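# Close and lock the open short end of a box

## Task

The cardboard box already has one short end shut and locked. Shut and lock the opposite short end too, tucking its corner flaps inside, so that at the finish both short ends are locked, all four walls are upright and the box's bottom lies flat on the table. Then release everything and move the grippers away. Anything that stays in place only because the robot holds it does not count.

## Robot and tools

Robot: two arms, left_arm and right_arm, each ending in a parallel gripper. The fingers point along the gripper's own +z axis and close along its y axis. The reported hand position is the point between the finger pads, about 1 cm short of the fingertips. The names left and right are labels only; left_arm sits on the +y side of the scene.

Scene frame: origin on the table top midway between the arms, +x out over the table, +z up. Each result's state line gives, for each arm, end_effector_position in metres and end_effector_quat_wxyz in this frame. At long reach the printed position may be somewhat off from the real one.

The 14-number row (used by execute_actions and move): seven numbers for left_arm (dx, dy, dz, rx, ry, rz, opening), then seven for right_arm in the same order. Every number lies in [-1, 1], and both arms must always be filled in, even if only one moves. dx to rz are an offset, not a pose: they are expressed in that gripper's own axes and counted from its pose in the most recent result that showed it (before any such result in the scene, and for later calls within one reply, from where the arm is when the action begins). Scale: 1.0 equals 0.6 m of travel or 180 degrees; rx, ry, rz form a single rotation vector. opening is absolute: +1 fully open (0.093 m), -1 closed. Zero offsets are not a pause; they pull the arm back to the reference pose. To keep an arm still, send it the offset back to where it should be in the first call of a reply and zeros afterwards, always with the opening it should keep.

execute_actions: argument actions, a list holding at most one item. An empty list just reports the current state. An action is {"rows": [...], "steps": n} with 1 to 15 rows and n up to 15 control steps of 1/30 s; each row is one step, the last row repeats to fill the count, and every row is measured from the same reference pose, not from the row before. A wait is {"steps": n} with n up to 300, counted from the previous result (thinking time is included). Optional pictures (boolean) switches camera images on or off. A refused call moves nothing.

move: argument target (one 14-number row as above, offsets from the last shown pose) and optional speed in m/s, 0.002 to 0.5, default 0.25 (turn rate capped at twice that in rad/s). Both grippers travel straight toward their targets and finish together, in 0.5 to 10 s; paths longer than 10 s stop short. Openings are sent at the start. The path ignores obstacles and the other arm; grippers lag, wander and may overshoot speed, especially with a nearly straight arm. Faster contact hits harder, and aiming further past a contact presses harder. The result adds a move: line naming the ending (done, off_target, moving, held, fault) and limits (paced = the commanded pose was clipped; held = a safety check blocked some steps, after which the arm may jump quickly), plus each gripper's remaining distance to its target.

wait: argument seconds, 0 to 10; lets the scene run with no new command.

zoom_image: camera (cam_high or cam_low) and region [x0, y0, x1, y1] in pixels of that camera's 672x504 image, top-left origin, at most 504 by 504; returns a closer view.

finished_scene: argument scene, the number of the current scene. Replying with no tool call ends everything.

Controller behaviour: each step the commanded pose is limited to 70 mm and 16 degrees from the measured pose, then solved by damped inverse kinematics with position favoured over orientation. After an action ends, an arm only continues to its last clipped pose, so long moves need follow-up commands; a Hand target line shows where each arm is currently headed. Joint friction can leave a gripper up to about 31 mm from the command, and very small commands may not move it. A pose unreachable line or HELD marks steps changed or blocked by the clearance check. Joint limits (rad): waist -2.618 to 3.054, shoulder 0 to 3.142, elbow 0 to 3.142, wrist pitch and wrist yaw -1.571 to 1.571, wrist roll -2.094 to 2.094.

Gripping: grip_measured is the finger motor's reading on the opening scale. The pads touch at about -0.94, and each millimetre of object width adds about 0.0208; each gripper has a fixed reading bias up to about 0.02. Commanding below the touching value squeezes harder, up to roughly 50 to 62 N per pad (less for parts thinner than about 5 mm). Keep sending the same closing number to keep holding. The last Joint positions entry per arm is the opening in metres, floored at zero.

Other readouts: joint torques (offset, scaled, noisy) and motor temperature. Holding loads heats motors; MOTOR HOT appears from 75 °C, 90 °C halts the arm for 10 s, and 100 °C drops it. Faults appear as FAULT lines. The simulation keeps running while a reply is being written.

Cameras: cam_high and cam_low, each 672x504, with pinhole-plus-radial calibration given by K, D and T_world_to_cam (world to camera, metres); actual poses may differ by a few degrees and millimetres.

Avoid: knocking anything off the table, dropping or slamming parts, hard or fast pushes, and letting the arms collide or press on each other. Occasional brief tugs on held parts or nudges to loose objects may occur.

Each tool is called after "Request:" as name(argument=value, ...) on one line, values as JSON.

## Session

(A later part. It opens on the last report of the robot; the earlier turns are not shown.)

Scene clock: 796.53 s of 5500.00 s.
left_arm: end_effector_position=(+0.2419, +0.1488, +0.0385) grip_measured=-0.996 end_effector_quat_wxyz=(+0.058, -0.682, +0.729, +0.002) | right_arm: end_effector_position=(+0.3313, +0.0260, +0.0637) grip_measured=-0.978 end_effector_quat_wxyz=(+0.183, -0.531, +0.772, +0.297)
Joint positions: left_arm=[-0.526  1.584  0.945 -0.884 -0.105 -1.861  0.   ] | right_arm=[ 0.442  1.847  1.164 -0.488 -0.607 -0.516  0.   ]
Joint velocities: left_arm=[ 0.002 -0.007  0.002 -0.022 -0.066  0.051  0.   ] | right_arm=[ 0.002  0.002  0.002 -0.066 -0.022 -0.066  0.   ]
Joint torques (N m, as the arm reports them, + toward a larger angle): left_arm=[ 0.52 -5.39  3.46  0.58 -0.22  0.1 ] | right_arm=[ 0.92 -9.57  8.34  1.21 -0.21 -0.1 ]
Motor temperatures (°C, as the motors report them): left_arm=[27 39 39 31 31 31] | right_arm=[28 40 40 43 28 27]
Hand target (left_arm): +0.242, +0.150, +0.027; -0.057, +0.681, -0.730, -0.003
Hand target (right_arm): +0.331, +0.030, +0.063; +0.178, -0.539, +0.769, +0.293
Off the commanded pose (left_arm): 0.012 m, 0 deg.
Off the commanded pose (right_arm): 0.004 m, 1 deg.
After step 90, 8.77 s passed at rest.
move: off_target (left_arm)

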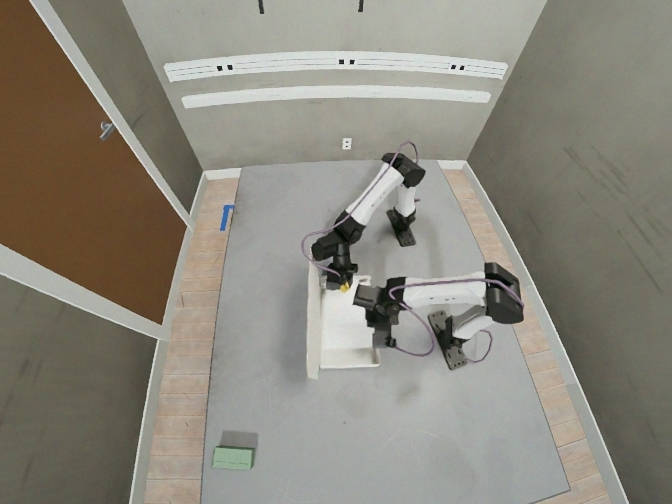

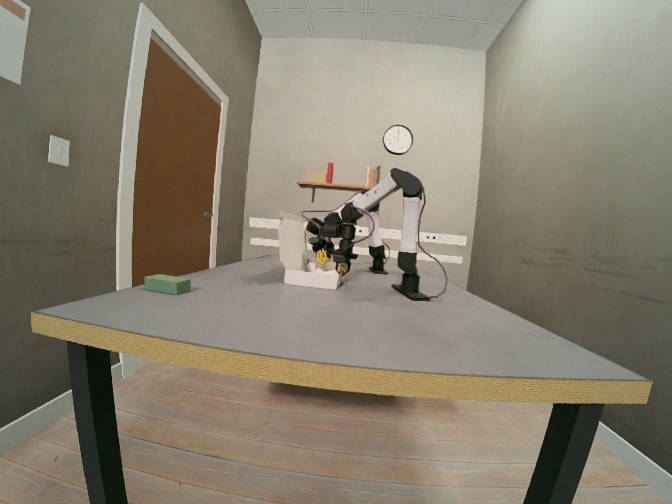

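Request:
move(target=[0,0,0.02,0,0,0,-1, -0.05,0.03,-0.15,0,0,0,-1], speed=0.08)

Request:
zoom_image(camera="cam_high", region=[290,220,410,330])

Request:
zoom_image(camera="cam_low", region=[270,200,390,300])

Scene clock: 812.70 s of 5500.00 s.
left_arm: end_effector_position=(+0.2419, +0.1488, +0.0385) grip_measured=-0.996 end_effector_quat_wxyz=(+0.058, -0.682, +0.729, +0.002) | right_arm: end_effector_position=(+0.3248, -0.0053, +0.1412) grip_measured=-0.978 end_effector_quat_wxyz=(+0.169, -0.530, +0.777, +0.294)
Joint positions: left_arm=[-0.526  1.584  0.945 -0.884 -0.105 -1.861  0.   ] | right_arm=[ 0.375  1.713  1.338 -0.871 -0.623 -0.596  0.   ]
Joint velocities: left_arm=[-0.007 -0.017 -0.002 -0.022  0.007 -0.022  0.   ] | right_arm=[-0.017 -0.002 -0.007 -0.037 -0.007 -0.066  0.   ]
Joint torques (N m, as the arm reports them, + toward a larger angle): left_arm=[ 0.68 -5.28  3.22  0.66 -0.2   0.07] | right_arm=[ -1.38 -10.95   8.53   1.07  -0.38  -0.13]
Motor temperatures (°C, as the motors report them): left_arm=[27 38 39 31 31 31] | right_arm=[28 41 41 41 28 27]
Hand target (left_arm): +0.242, +0.150, +0.027; -0.058, +0.682, -0.729, -0.002
Hand target (right_arm): +0.328, -0.007, +0.154; +0.183, -0.531, +0.772, +0.297
Off the commanded pose (left_arm): 0.012 m, 0 deg.
Off the commanded pose (right_arm): 0.014 m, 2 deg.
After step 90, 11.40 s passed at rest.
move: off_target (left_arm, right_arm)

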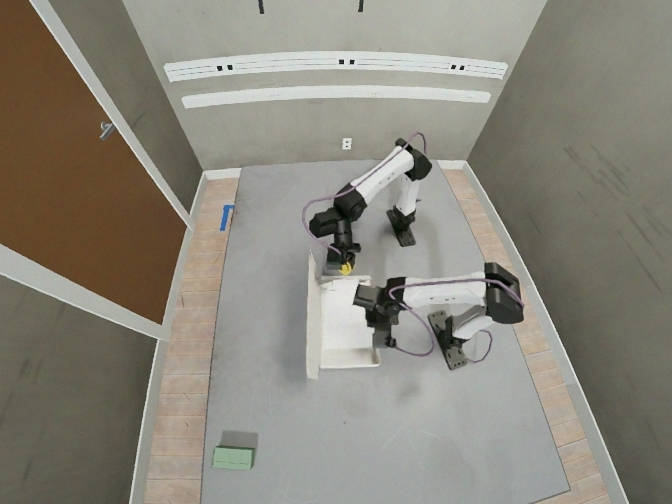

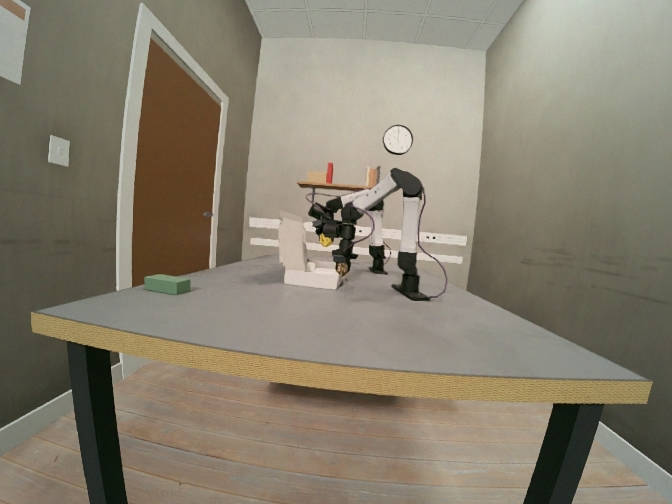

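Region (290, 220, 410, 330) of cam_high's 672x504 image, scaled by 4.200, with more detail than that image has; it fills the top 462 rows of this view, and the rest is white.

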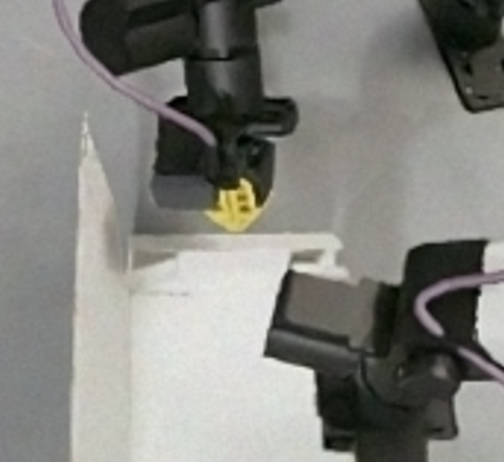

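Region (270, 200, 390, 300) of cam_low's 672x504 image, scaled by 4.200, with more detail than that image has.

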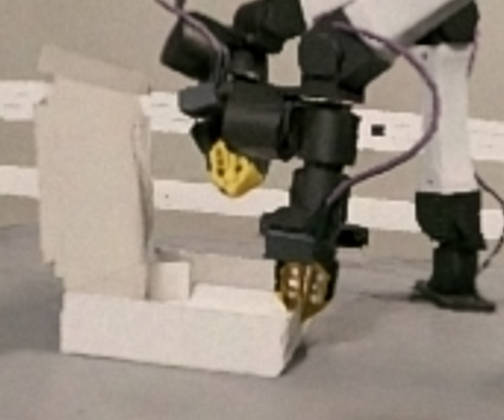

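Request:
move(target=[0,0,0.02,0,0,0,-1, 0,0,-0.05,0.007,-0.015,0.375,1], speed=0.25)

Scene clock: 865.73 s of 5500.00 s.
left_arm: end_effector_position=(+0.2419, +0.1488, +0.0385) grip_measured=-0.996 end_effector_quat_wxyz=(+0.058, -0.682, +0.729, +0.002) | right_arm: end_effector_position=(+0.3249, -0.0195, +0.1559) grip_measured=+1.000 end_effector_quat_wxyz=(-0.008, -0.009, +0.940, +0.341)
Joint positions: left_arm=[-0.526  1.584  0.945 -0.884 -0.105 -1.861  0.   ] | right_arm=[ 0.341  1.663  1.338 -0.912 -0.623  0.55   0.093]
Joint velocities: left_arm=[-0.007  0.002  0.002 -0.051  0.037 -0.037  0.   ] | right_arm=[ 0.002 -0.007  0.007  0.037  0.051  0.051  0.   ]
Joint torques (N m, as the arm reports them, + toward a larger angle): left_arm=[ 0.5  -5.35  3.46  0.64 -0.25  0.04] | right_arm=[ -1.36 -10.97   7.46   1.1   -0.2    0.03]
Motor temperatures (°C, as the motors report them): left_arm=[27 38 38 32 30 30] | right_arm=[28 46 43 39 28 27]
Hand target (left_arm): +0.242, +0.150, +0.027; -0.058, +0.682, -0.729, -0.002
Hand target (right_arm): +0.326, -0.024, +0.164; -0.001, -0.001, +0.940, +0.342
Off the commanded pose (left_arm): 0.012 m, 0 deg.
Off the commanded pose (right_arm): 0.010 m, 1 deg.
After step 90, 47.13 s passed at rest.
move: off_target (left_arm)

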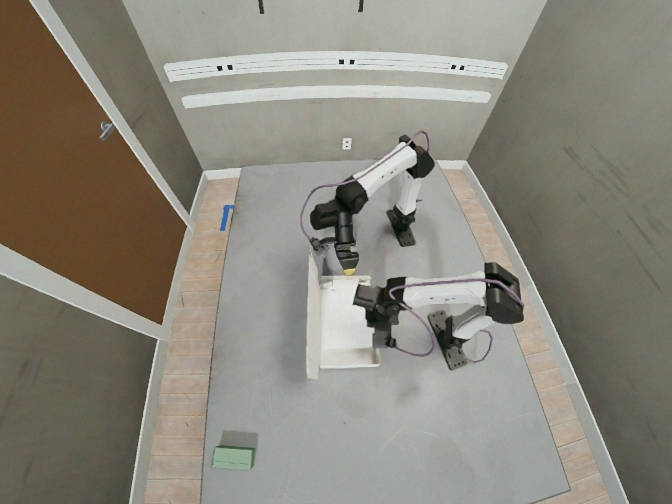

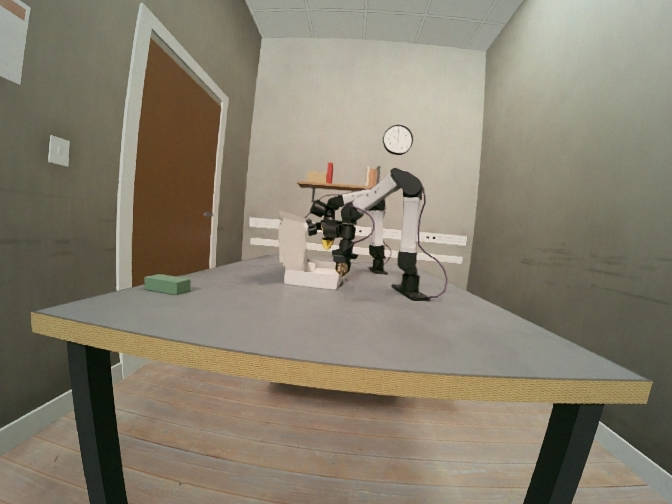

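Request:
move(target=[0,0,0.02,0,0,0,-1, 0.08,-0.171,0.061,0,0,0,1], speed=0.1)

Request:
zoom_image(camera="cam_high", region=[290,220,410,330])

Request:
zoom_image(camera="cam_low", region=[270,200,390,300])

Scene clock: 880.10 s of 5500.00 s.
left_arm: end_effector_position=(+0.2419, +0.1488, +0.0385) grip_measured=-0.996 end_effector_quat_wxyz=(+0.058, -0.682, +0.729, +0.002) | right_arm: end_effector_position=(+0.2754, -0.0752, +0.0570) grip_measured=+1.000 end_effector_quat_wxyz=(-0.024, -0.004, +0.944, +0.330)
Joint positions: left_arm=[-0.526  1.584  0.945 -0.884 -0.105 -1.861  0.   ] | right_arm=[ 0.236  1.564  0.843 -0.633 -0.644  0.42   0.093]
Joint velocities: left_arm=[-0.007  0.002 -0.002  0.022  0.037 -0.022  0.   ] | right_arm=[-0.002 -0.017  0.007  0.007 -0.095 -0.037  0.   ]
Joint torques (N m, as the arm reports them, + toward a larger angle): left_arm=[ 0.46 -5.4   3.39  0.64 -0.23  0.08] | right_arm=[-1.37 -9.09  5.1   1.21 -0.33 -0.1 ]
Motor temperatures (°C, as the motors report them): left_arm=[27 38 38 32 30 30] | right_arm=[27 47 43 39 28 27]
Hand target (left_arm): +0.242, +0.150, +0.027; -0.058, +0.682, -0.729, -0.002
Hand target (right_arm): +0.278, -0.076, +0.062; -0.008, -0.010, +0.940, +0.340
Off the commanded pose (left_arm): 0.012 m, 0 deg.
Off the commanded pose (right_arm): 0.006 m, 2 deg.
After step 90, 9.63 s passed at rest.
move: off_target (left_arm)

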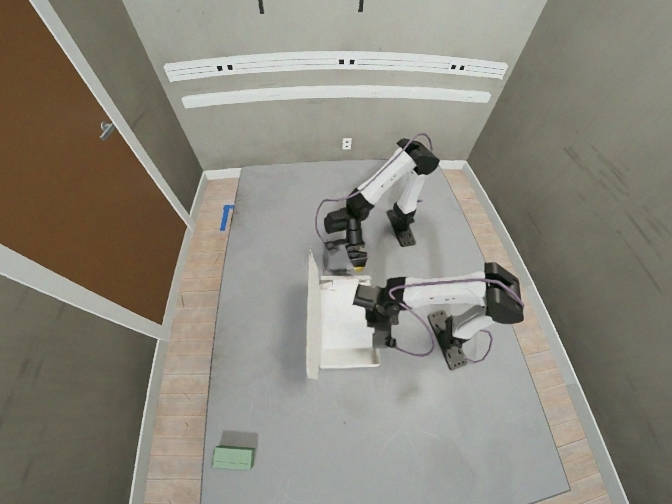

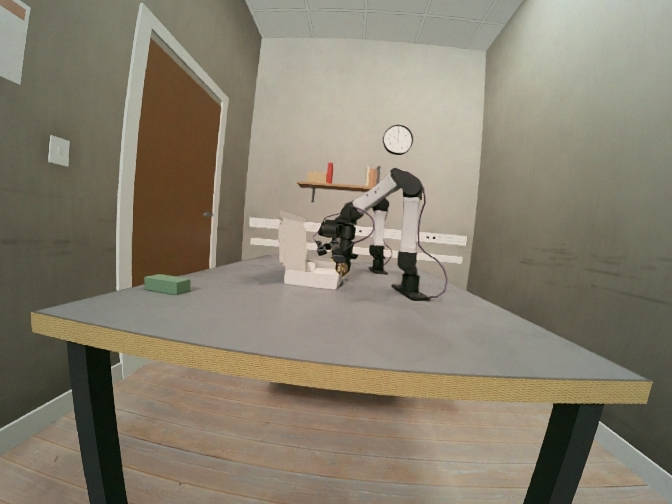

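Region (290, 220, 410, 330) of cam_high's 672x504 image, scaled by 4.200, with more detail than that image has; it fills the top 462 rows of this view, and the rest is white.

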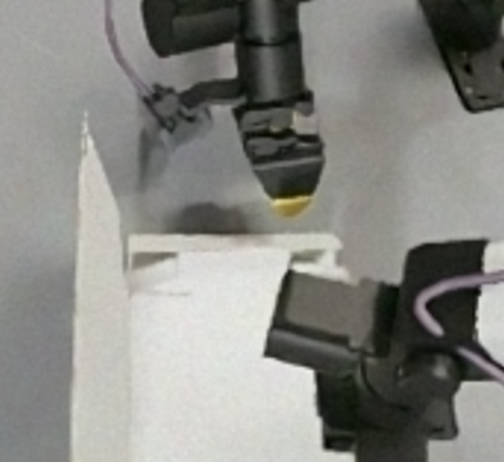

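Region (270, 200, 390, 300) of cam_low's 672x504 image, scaled by 4.200, with more detail than that image has.

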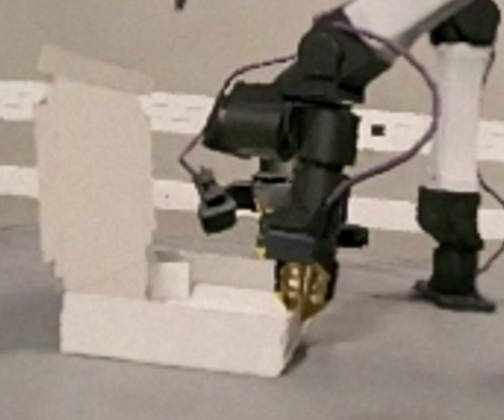

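Request:
move(target=[0,0,-0.02,0,0,0,-0.3, -0.04,0,0,0,0,0,1], speed=0.05)

Request:
move(target=[-0.12,0,0,0,0.035,0,-0.3, 0,0,0,0,0,0,1], speed=0.08)

Request:
zoom_image(camera="cam_high", region=[290,240,430,380])

Scene clock: 888.57 s of 5500.00 s.
left_arm: end_effector_position=(+0.2389, +0.1499, +0.0415) grip_measured=-0.302 end_effector_quat_wxyz=(+0.054, -0.682, +0.730, +0.010) | right_arm: end_effector_position=(+0.2943, -0.0729, +0.0544) grip_measured=+1.000 end_effector_quat_wxyz=(-0.024, -0.005, +0.944, +0.329)
Joint positions: left_arm=[-0.526  1.584  0.959 -0.916 -0.105 -1.861  0.031] | right_arm=[ 0.221  1.641  0.913 -0.639 -0.645  0.4    0.093]
Joint velocities: left_arm=[-0.012 -0.002 -0.002 -0.022  0.051  0.007  0.001] | right_arm=[ 0.012 -0.007  0.012 -0.037  0.037  0.007  0.   ]
Joint torques (N m, as the arm reports them, + toward a larger angle): left_arm=[-0.1  -9.49  6.87  0.03 -0.22  0.05] | right_arm=[-1.39 -6.87  7.85  0.87 -0.3  -0.12]
Motor temperatures (°C, as the motors report them): left_arm=[27 38 38 32 30 30] | right_arm=[27 46 42 39 28 27]
Hand target (left_arm): +0.241, +0.148, +0.050; -0.058, +0.682, -0.729, -0.002
Hand target (right_arm): +0.299, -0.074, +0.056; -0.024, -0.004, +0.944, +0.330
Off the commanded pose (left_arm): 0.009 m, 1 deg.
Off the commanded pose (right_arm): 0.006 m, 0 deg.
After step 90, 4.73 s passed at rest.
move: done

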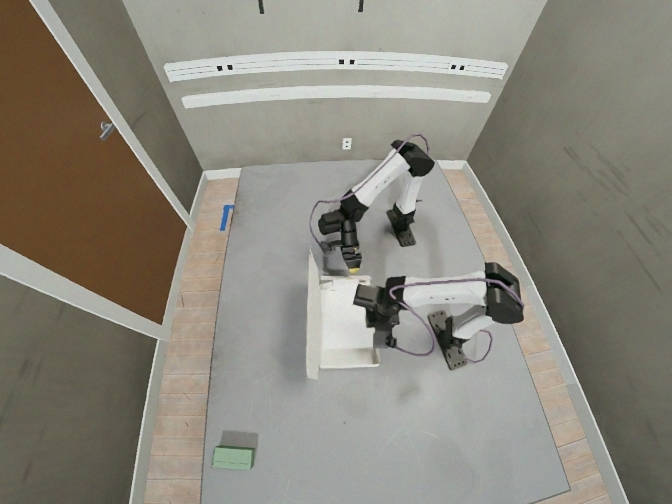

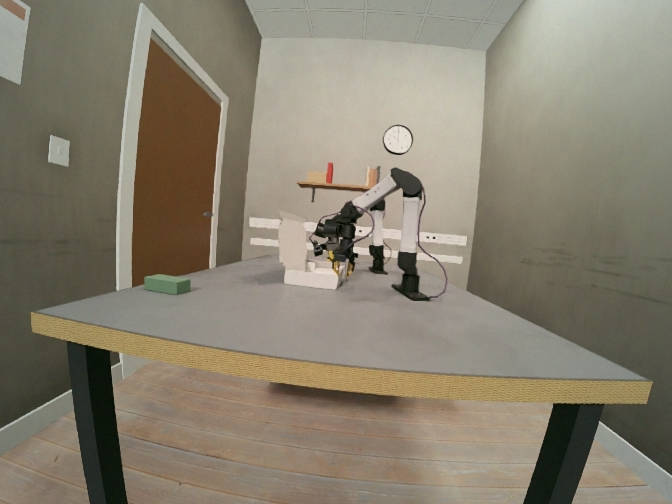

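Scene clock: 889.97 s of 5500.00 s.
left_arm: end_effector_position=(+0.2477, +0.2207, +0.0465) grip_measured=-0.302 end_effector_quat_wxyz=(+0.016, -0.681, +0.731, -0.024) | right_arm: end_effector_position=(+0.2942, -0.0730, +0.0544) grip_measured=+1.000 end_effector_quat_wxyz=(-0.024, -0.004, +0.944, +0.329)
Joint positions: left_arm=[-0.18   1.544  0.944 -0.915  0.013 -1.514  0.031] | right_arm=[ 0.221  1.641  0.913 -0.639 -0.645  0.4    0.093]
Joint velocities: left_arm=[-0.002  0.007 -0.007  0.051  0.022  0.051 -0.   ] | right_arm=[ 0.007 -0.002  0.007  0.022 -0.007  0.081  0.   ]
Joint torques (N m, as the arm reports them, + toward a larger angle): left_arm=[ 1.03 -8.61  5.06  0.24 -0.13  0.12] | right_arm=[-0.29 -8.    6.21  0.97 -0.27 -0.01]
Motor temperatures (°C, as the motors report them): left_arm=[27 39 38 32 30 30] | right_arm=[27 46 42 38 28 27]
Hand target (left_arm): +0.244, +0.223, +0.048; -0.014, +0.681, -0.731, +0.025
Hand target (right_arm): +0.294, -0.073, +0.054; -0.024, -0.004, +0.944, +0.329
Off the commanded pose (left_arm): 0.004 m, 0 deg.
Off the commanded pose (right_arm): 0.000 m, 0 deg.
move: done

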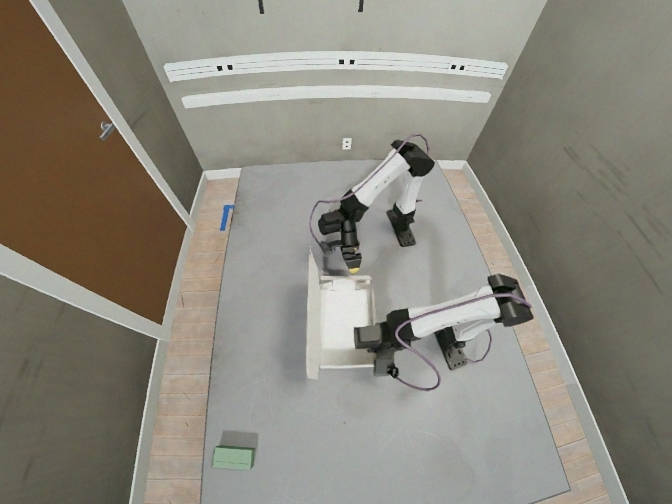

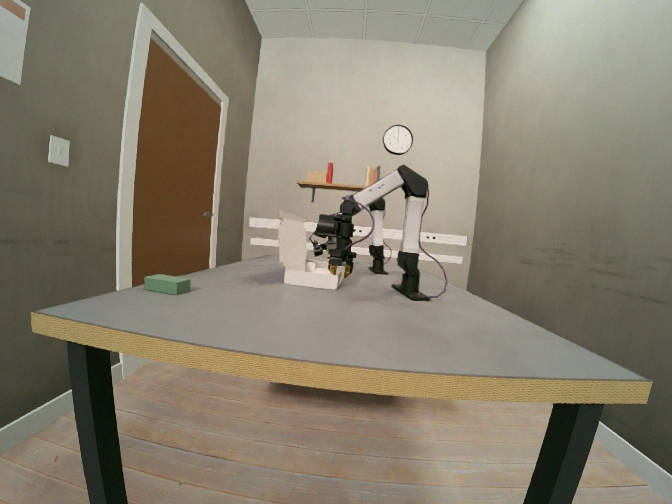

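Region (290, 240, 430, 380) of cam_high's 672x504 image, scaled by 3.600, with more detail than that image has.

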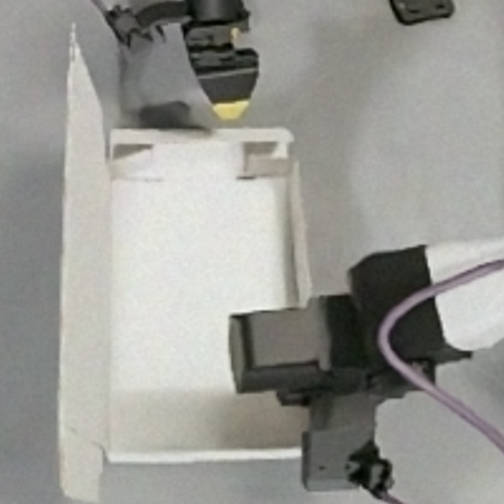

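Request:
move(target=[0,0,0.035,0,0,0,-0.3, 0,0,0,0,0,0,1], speed=0.05)

Request:
move(target=[0,0,0.01,0,0,0,-1, 0,0.085,0.045,0,0,0,1], speed=0.03)

Request:
zoom_image(camera="cam_high", region=[290,230,410,340])

Request:
zoom_image(camera="cam_low", region=[270,200,390,300])

Scene clock: 900.67 s of 5500.00 s.
left_arm: end_effector_position=(+0.2517, +0.2204, +0.0329) grip_measured=-0.302 end_effector_quat_wxyz=(+0.021, -0.680, +0.732, -0.030) | right_arm: end_effector_position=(+0.2942, -0.0730, +0.0544) grip_measured=+1.000 end_effector_quat_wxyz=(-0.024, -0.004, +0.944, +0.329)
Joint positions: left_arm=[-0.18   1.567  0.907 -0.84   0.014 -1.512  0.031] | right_arm=[ 0.221  1.641  0.913 -0.639 -0.645  0.4    0.093]
Joint velocities: left_arm=[-0.007  0.002 -0.012  0.007  0.066 -0.037  0.   ] | right_arm=[ 0.002  0.002  0.017 -0.007 -0.007 -0.037  0.   ]
Joint torques (N m, as the arm reports them, + toward a larger angle): left_arm=[-0.01 -5.68  4.35  0.42 -0.16 -0.03] | right_arm=[-0.23 -7.97  6.1   0.96 -0.26 -0.03]
Motor temperatures (°C, as the motors report them): left_arm=[27 40 38 31 30 30] | right_arm=[27 44 42 38 28 27]
Hand target (left_arm): +0.249, +0.220, +0.026; -0.016, +0.681, -0.731, +0.024
Hand target (right_arm): +0.294, -0.073, +0.054; -0.024, -0.004, +0.944, +0.329
Off the commanded pose (left_arm): 0.008 m, 1 deg.
Off the commanded pose (right_arm): 0.000 m, 0 deg.
After step 90, 6.77 s passed at rest.
move: done

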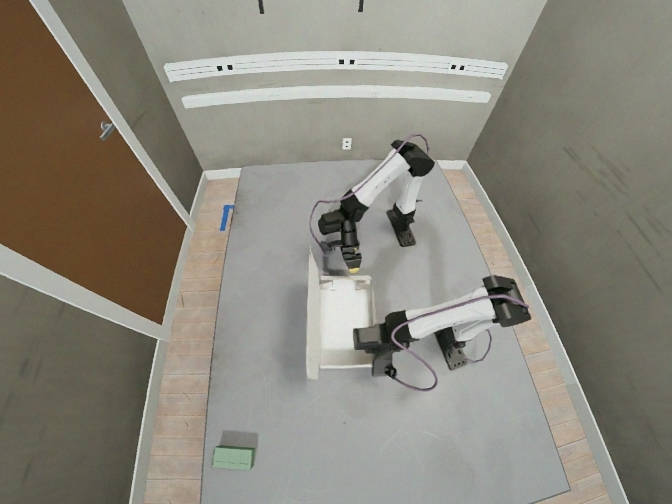

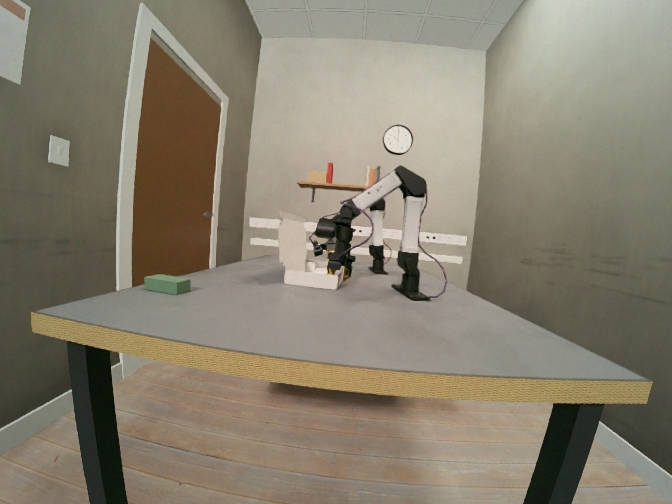

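Scene clock: 902.90 s of 5500.00 s.
left_arm: end_effector_position=(+0.2527, +0.2204, +0.0329) grip_measured=-0.996 end_effector_quat_wxyz=(+0.022, -0.680, +0.732, -0.031) | right_arm: end_effector_position=(+0.2848, -0.0243, +0.0623) grip_measured=+1.000 end_effector_quat_wxyz=(-0.037, +0.000, +0.945, +0.326)
Joint positions: left_arm=[-0.18   1.567  0.907 -0.836  0.014 -1.512  0.   ] | right_arm=[ 0.389  1.659  0.963 -0.578 -0.608  0.604  0.093]
Joint velocities: left_arm=[-0.002 -0.002 -0.017  0.022  0.022 -0.037  0.   ] | right_arm=[-0.012 -0.002 -0.017 -0.007  0.022  0.007  0.   ]
Joint torques (N m, as the arm reports them, + toward a larger angle): left_arm=[ 0.28 -6.06  4.49  0.48 -0.14  0.05] | right_arm=[ 0.91 -7.36  8.13  1.37 -0.2   0.03]
Motor temperatures (°C, as the motors report them): left_arm=[27 40 39 31 30 30] | right_arm=[27 44 42 38 28 27]
Hand target (left_arm): +0.252, +0.220, +0.027; -0.021, +0.680, -0.732, +0.029
Hand target (right_arm): +0.292, -0.017, +0.065; -0.025, -0.004, +0.944, +0.330
Off the commanded pose (left_arm): 0.006 m, 0 deg.
Off the commanded pose (right_arm): 0.012 m, 2 deg.
move: off_target (right_arm)

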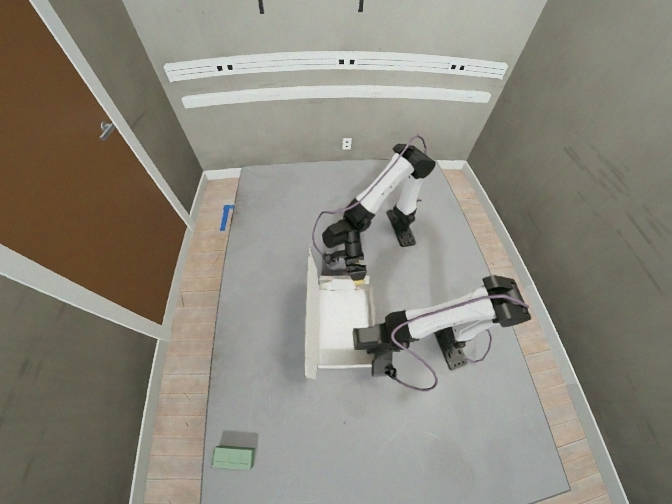

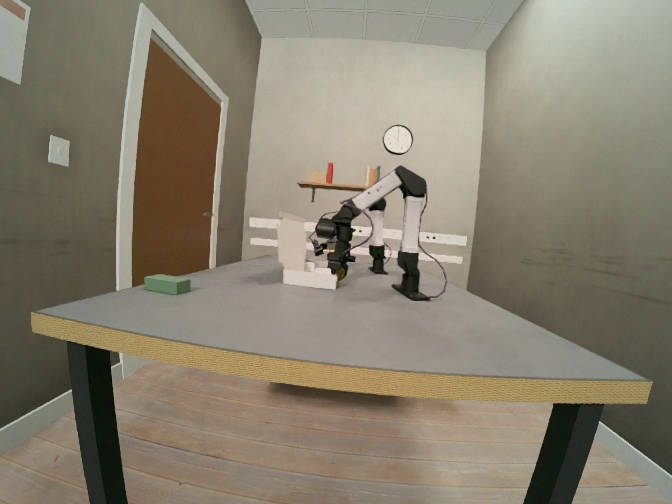

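Region (290, 230, 410, 340) of cam_high's 672x504 image, scaled by 4.200, with more detail than that image has; it fills the top 462 rows of this view, and the rest is white.

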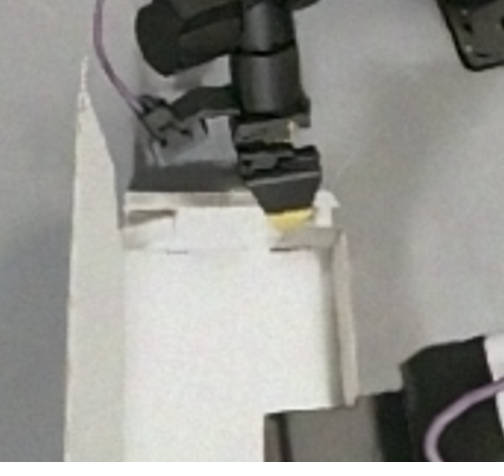

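Region (270, 200, 390, 300) of cam_low's 672x504 image, scaled by 4.200, with more detail than that image has.

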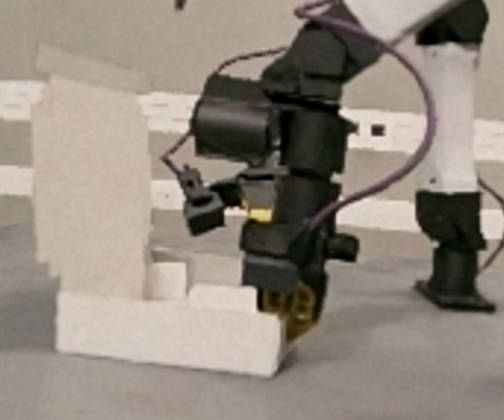

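Shift +x and continue forward.

Request:
move(target=[0,0,0.01,0,0,0,-1, -0.06,0.06,0.03,0,0,0,1], speed=0.03)

Request:
zoom_image(camera="cam_high", region=[290,230,410,340])

Request:
zoom_image(camera="cam_low", region=[270,200,390,300])

Scene clock: 911.77 s of 5500.00 s.
left_arm: end_effector_position=(+0.2546, +0.2219, +0.0331) grip_measured=-0.996 end_effector_quat_wxyz=(+0.028, -0.686, +0.726, -0.031) | right_arm: end_effector_position=(+0.3082, -0.0060, +0.0603) grip_measured=+1.000 end_effector_quat_wxyz=(-0.058, +0.023, +0.953, +0.295)
Joint positions: left_arm=[-0.18   1.567  0.907 -0.828  0.005 -1.528  0.   ] | right_arm=[ 0.418  1.798  1.147 -0.671 -0.564  0.66   0.093]
Joint velocities: left_arm=[ 0.002  0.007 -0.017  0.037  0.007 -0.066  0.   ] | right_arm=[ 0.017  0.007  0.002 -0.051  0.007 -0.022  0.   ]
Joint torques (N m, as the arm reports them, + toward a larger angle): left_arm=[ 0.13 -6.08  4.6   0.48 -0.02  0.2 ] | right_arm=[ 1.89 -8.5   8.73  1.7  -0.45 -0.03]
Motor temperatures (°C, as the motors report them): left_arm=[27 40 39 31 30 30] | right_arm=[27 43 42 38 28 27]
Hand target (left_arm): +0.253, +0.220, +0.027; -0.022, +0.680, -0.732, +0.031
Hand target (right_arm): +0.318, +0.015, +0.070; -0.037, -0.000, +0.945, +0.326
Off the commanded pose (left_arm): 0.007 m, 1 deg.
Off the commanded pose (right_arm): 0.026 m, 5 deg.
After step 90, 3.83 s passed at rest.
move: off_target (right_arm)

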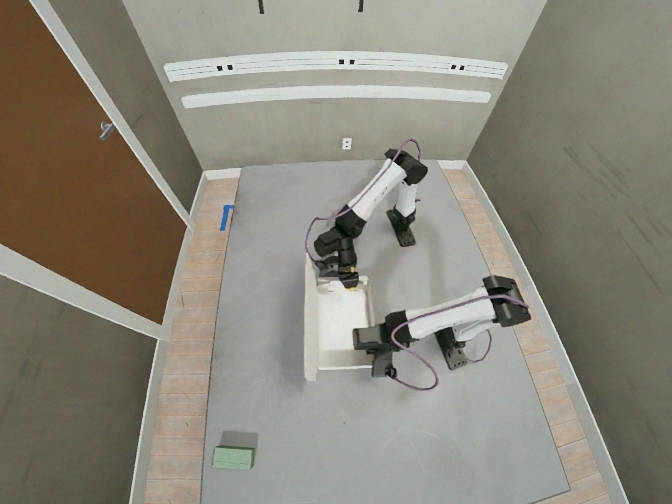

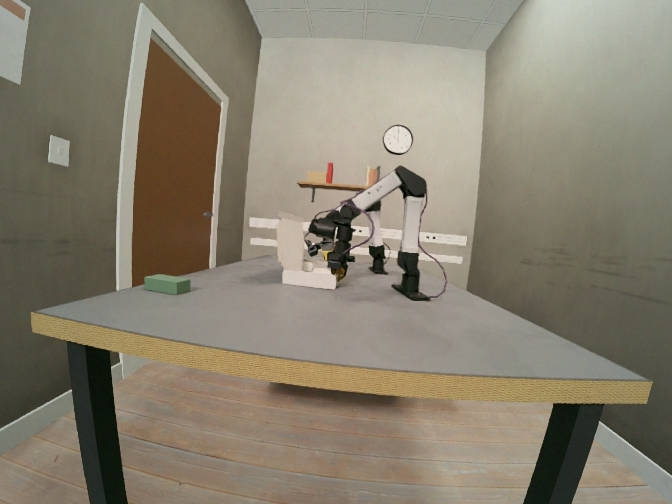

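Region (290, 230, 410, 340) of cam_high's 672x504 image, scaled by 4.200, with more detail than that image has; it fills the top 462 rows of this view, and the rest is white.

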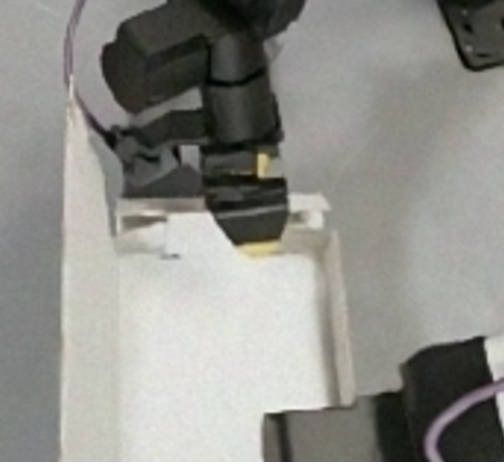

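Region (270, 200, 390, 300) of cam_low's 672x504 image, scaled by 4.200, with more detail than that image has.

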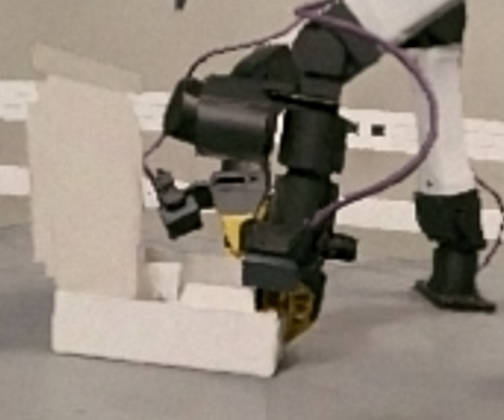

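Request:
move(target=[0,0,0.01,0,0,0.02,-1, 0,0.075,-0.03,-0.02,0,0,1], speed=0.02)

Request:
zoom_image(camera="cam_high", region=[290,230,410,340])

Request:
zoom_image(camera="cam_low", region=[270,200,390,300])

Scene clock: 929.73 s of 5500.00 s.
left_arm: end_effector_position=(+0.2595, +0.2212, +0.0335) grip_measured=-0.996 end_effector_quat_wxyz=(+0.035, -0.673, +0.738, -0.038) | right_arm: end_effector_position=(+0.3086, +0.0051, +0.0805) grip_measured=+1.000 end_effector_quat_wxyz=(-0.070, +0.041, +0.952, +0.295)
Joint positions: left_arm=[-0.18   1.567  0.907 -0.808  0.008 -1.493  0.   ] | right_arm=[ 0.441  1.798  1.23  -0.75  -0.569  0.722  0.093]
Joint velocities: left_arm=[ 0.007 -0.002  0.007  0.007  0.037 -0.022  0.   ] | right_arm=[-0.012 -0.002  0.002  0.022  0.007 -0.022  0.   ]
Joint torques (N m, as the arm reports them, + toward a larger angle): left_arm=[ 0.32 -6.01  4.55  0.45 -0.18  0.32] | right_arm=[  1.28 -11.56   9.14   1.26  -0.5    0.01]
Motor temperatures (°C, as the motors report them): left_arm=[27 40 39 31 30 30] | right_arm=[28 43 43 39 28 27]
Hand target (left_arm): +0.255, +0.222, +0.027; +0.029, -0.663, +0.747, -0.030
Hand target (right_arm): +0.312, +0.020, +0.101; -0.058, +0.025, +0.944, +0.325
Off the commanded pose (left_arm): 0.008 m, 2 deg.
Off the commanded pose (right_arm): 0.026 m, 4 deg.
After step 90, 12.33 s passed at rest.
move: off_target (right_arm)

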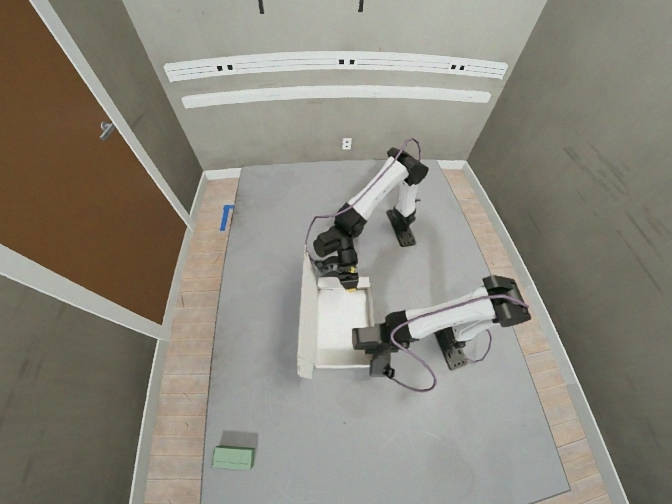

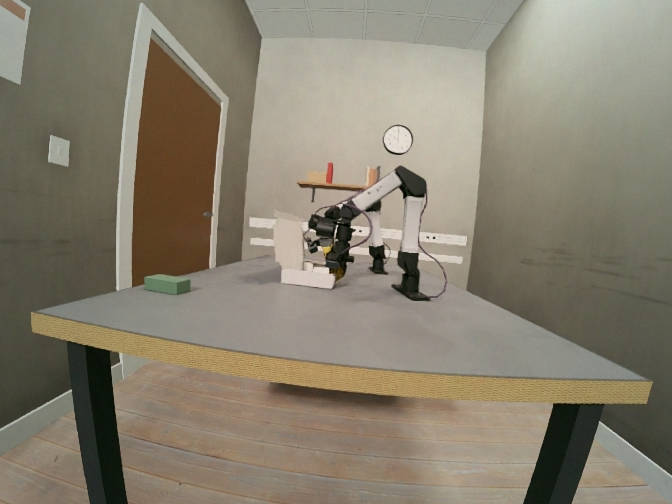

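Region (290, 230, 410, 340) of cam_high's 672x504 image, scaled by 4.200, with more detail than that image has; it fills the top 462 rows of this view, and the rest is white.

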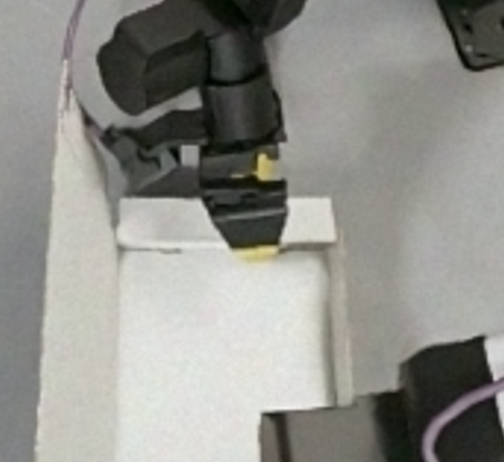

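Region (270, 200, 390, 300) of cam_low's 672x504 image, scaled by 4.200, with more detail than that image has.

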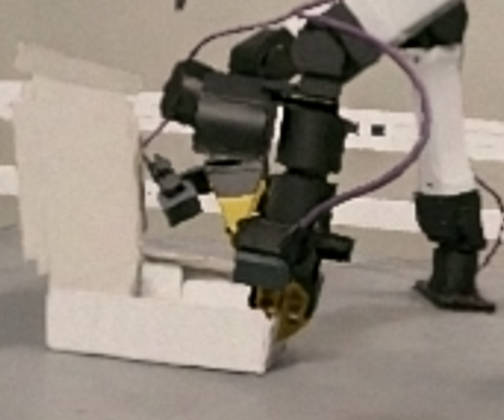

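Request:
move(target=[0,0,0.01,0,0,0.02,-1, 0.02,0.055,0.045,0,0,0,1], speed=0.02)

Request:
zoom_image(camera="cam_high", region=[290,230,410,340])

Request:
zoom_image(camera="cam_low", region=[270,200,390,300])

Scene clock: 952.53 s of 5500.00 s.
left_arm: end_effector_position=(+0.2601, +0.2222, +0.0336) grip_measured=-0.996 end_effector_quat_wxyz=(+0.038, -0.656, +0.753, -0.036) | right_arm: end_effector_position=(+0.2884, +0.0210, +0.0660) grip_measured=+1.000 end_effector_quat_wxyz=(-0.085, +0.058, +0.962, +0.255)
Joint positions: left_arm=[-0.18   1.567  0.907 -0.805  0.003 -1.448  0.   ] | right_arm=[ 0.535  1.822  1.23  -0.75  -0.498  0.834  0.093]
Joint velocities: left_arm=[-0.002  0.007 -0.002  0.022 -0.066 -0.051  0.   ] | right_arm=[ 0.002 -0.012  0.012  0.022  0.007 -0.022  0.   ]
Joint torques (N m, as the arm reports them, + toward a larger angle): left_arm=[ 0.3  -6.11  4.64  0.59 -0.07  0.14] | right_arm=[ 1.99 -9.52  9.28  1.65 -0.53  0.12]
Motor temperatures (°C, as the motors report them): left_arm=[27 39 39 31 30 30] | right_arm=[28 46 45 39 28 27]
Hand target (left_arm): +0.260, +0.221, +0.028; +0.036, -0.649, +0.759, -0.037
Hand target (right_arm): +0.296, +0.046, +0.080; -0.071, +0.040, +0.952, +0.295
Off the commanded pose (left_arm): 0.006 m, 1 deg.
Off the commanded pose (right_arm): 0.031 m, 5 deg.
After step 90, 17.37 s passed at rest.
move: off_target (right_arm)

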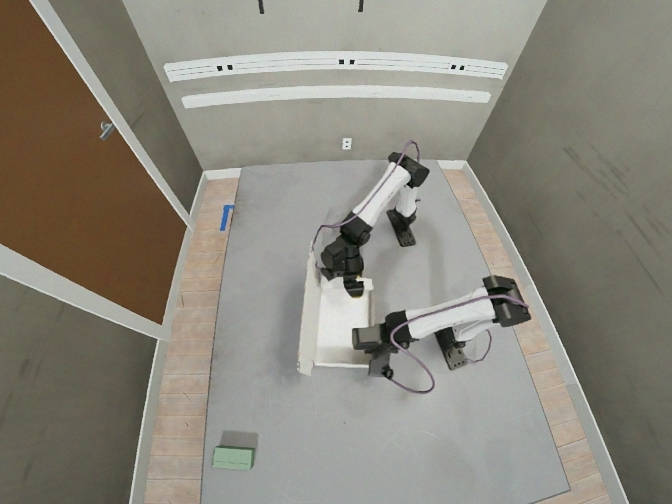

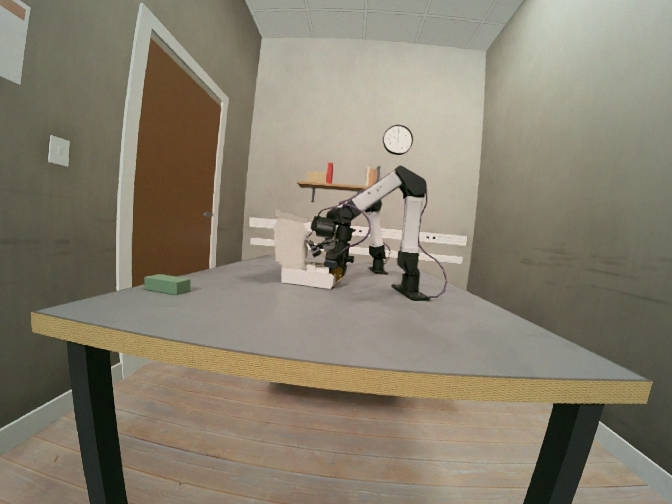

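Region (290, 230, 410, 340) of cam_high's 672x504 image, scaled by 4.200, with more detail than that image has; it fills the top 462 rows of this view, and the rest is white.

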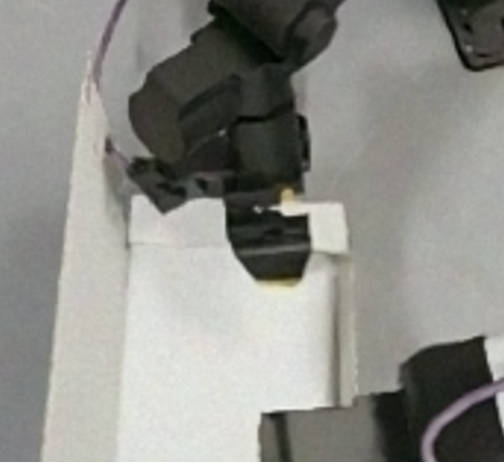

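Region (270, 200, 390, 300) of cam_low's 672x504 image, scaled by 4.200, with more detail than that image has.

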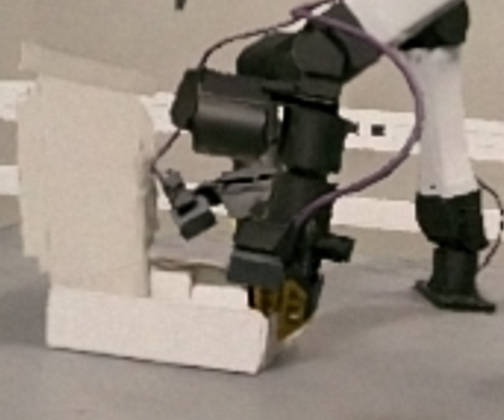

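Request:
move(target=[0,0,0.01,0,0,-0.02,-1, -0.02,0.09,0.0,-0.03,0,0,1], speed=0.02)

Request:
zoom_image(camera="cam_high", region=[290,230,410,340])

Request:
zoom_image(camera="cam_low", region=[270,200,390,300])

Scene clock: 964.07 s of 5500.00 s.
left_arm: end_effector_position=(+0.2599, +0.2265, +0.0336) grip_measured=-0.996 end_effector_quat_wxyz=(+0.046, -0.679, +0.732, -0.028) | right_arm: end_effector_position=(+0.3047, +0.0356, +0.0713) grip_measured=+1.000 end_effector_quat_wxyz=(-0.085, +0.082, +0.962, +0.247)
Joint positions: left_arm=[-0.18   1.567  0.907 -0.806 -0.023 -1.509  0.   ] | right_arm=[ 0.547  1.89   1.346 -0.793 -0.479  0.895  0.093]
Joint velocities: left_arm=[-0.012 -0.007 -0.007 -0.037  0.051  0.037  0.   ] | right_arm=[-0.002  0.002  0.002 -0.037 -0.022  0.022  0.   ]
Joint torques (N m, as the arm reports them, + toward a larger angle): left_arm=[ 0.16 -6.11  4.59  0.53  0.2   0.07] | right_arm=[  2.4  -10.93   9.59   1.58  -0.74   0.13]
Motor temperatures (°C, as the motors report them): left_arm=[27 39 39 31 30 30] | right_arm=[28 46 45 39 28 27]
Hand target (left_arm): +0.260, +0.222, +0.028; -0.037, +0.680, -0.732, +0.037
Hand target (right_arm): +0.306, +0.065, +0.091; -0.084, +0.060, +0.949, +0.299
Off the commanded pose (left_arm): 0.007 m, 1 deg.
Off the commanded pose (right_arm): 0.036 m, 7 deg.
After step 90, 5.53 s passed at rest.
move: off_target (right_arm)

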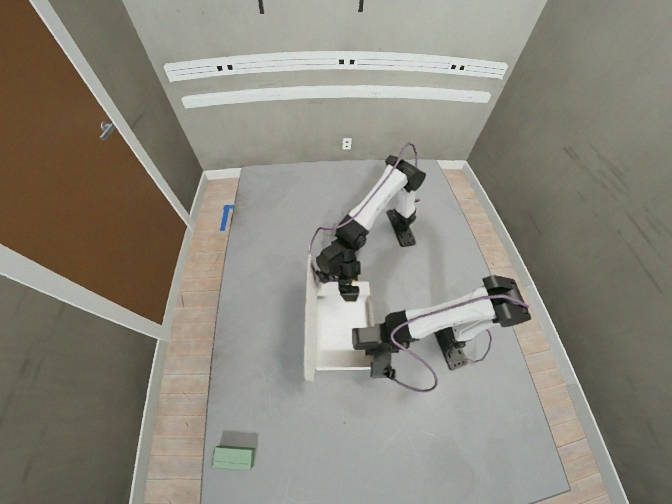

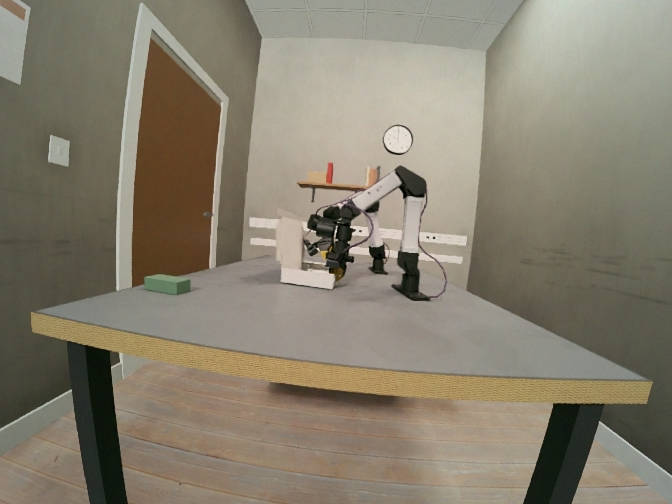

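Region (290, 230, 410, 340) of cam_high's 672x504 image, scaled by 4.200, with more detail than that image has; it fills the top 462 rows of this view, and the rest is white.

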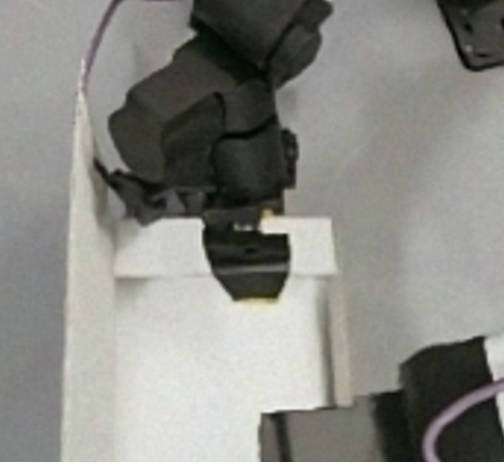

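Region (270, 200, 390, 300) of cam_low's 672x504 image, scaled by 4.200, with more detail than that image has.

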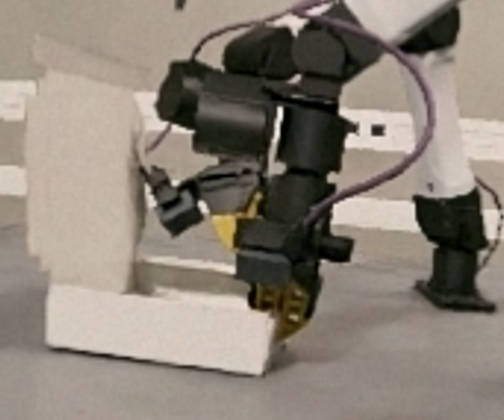

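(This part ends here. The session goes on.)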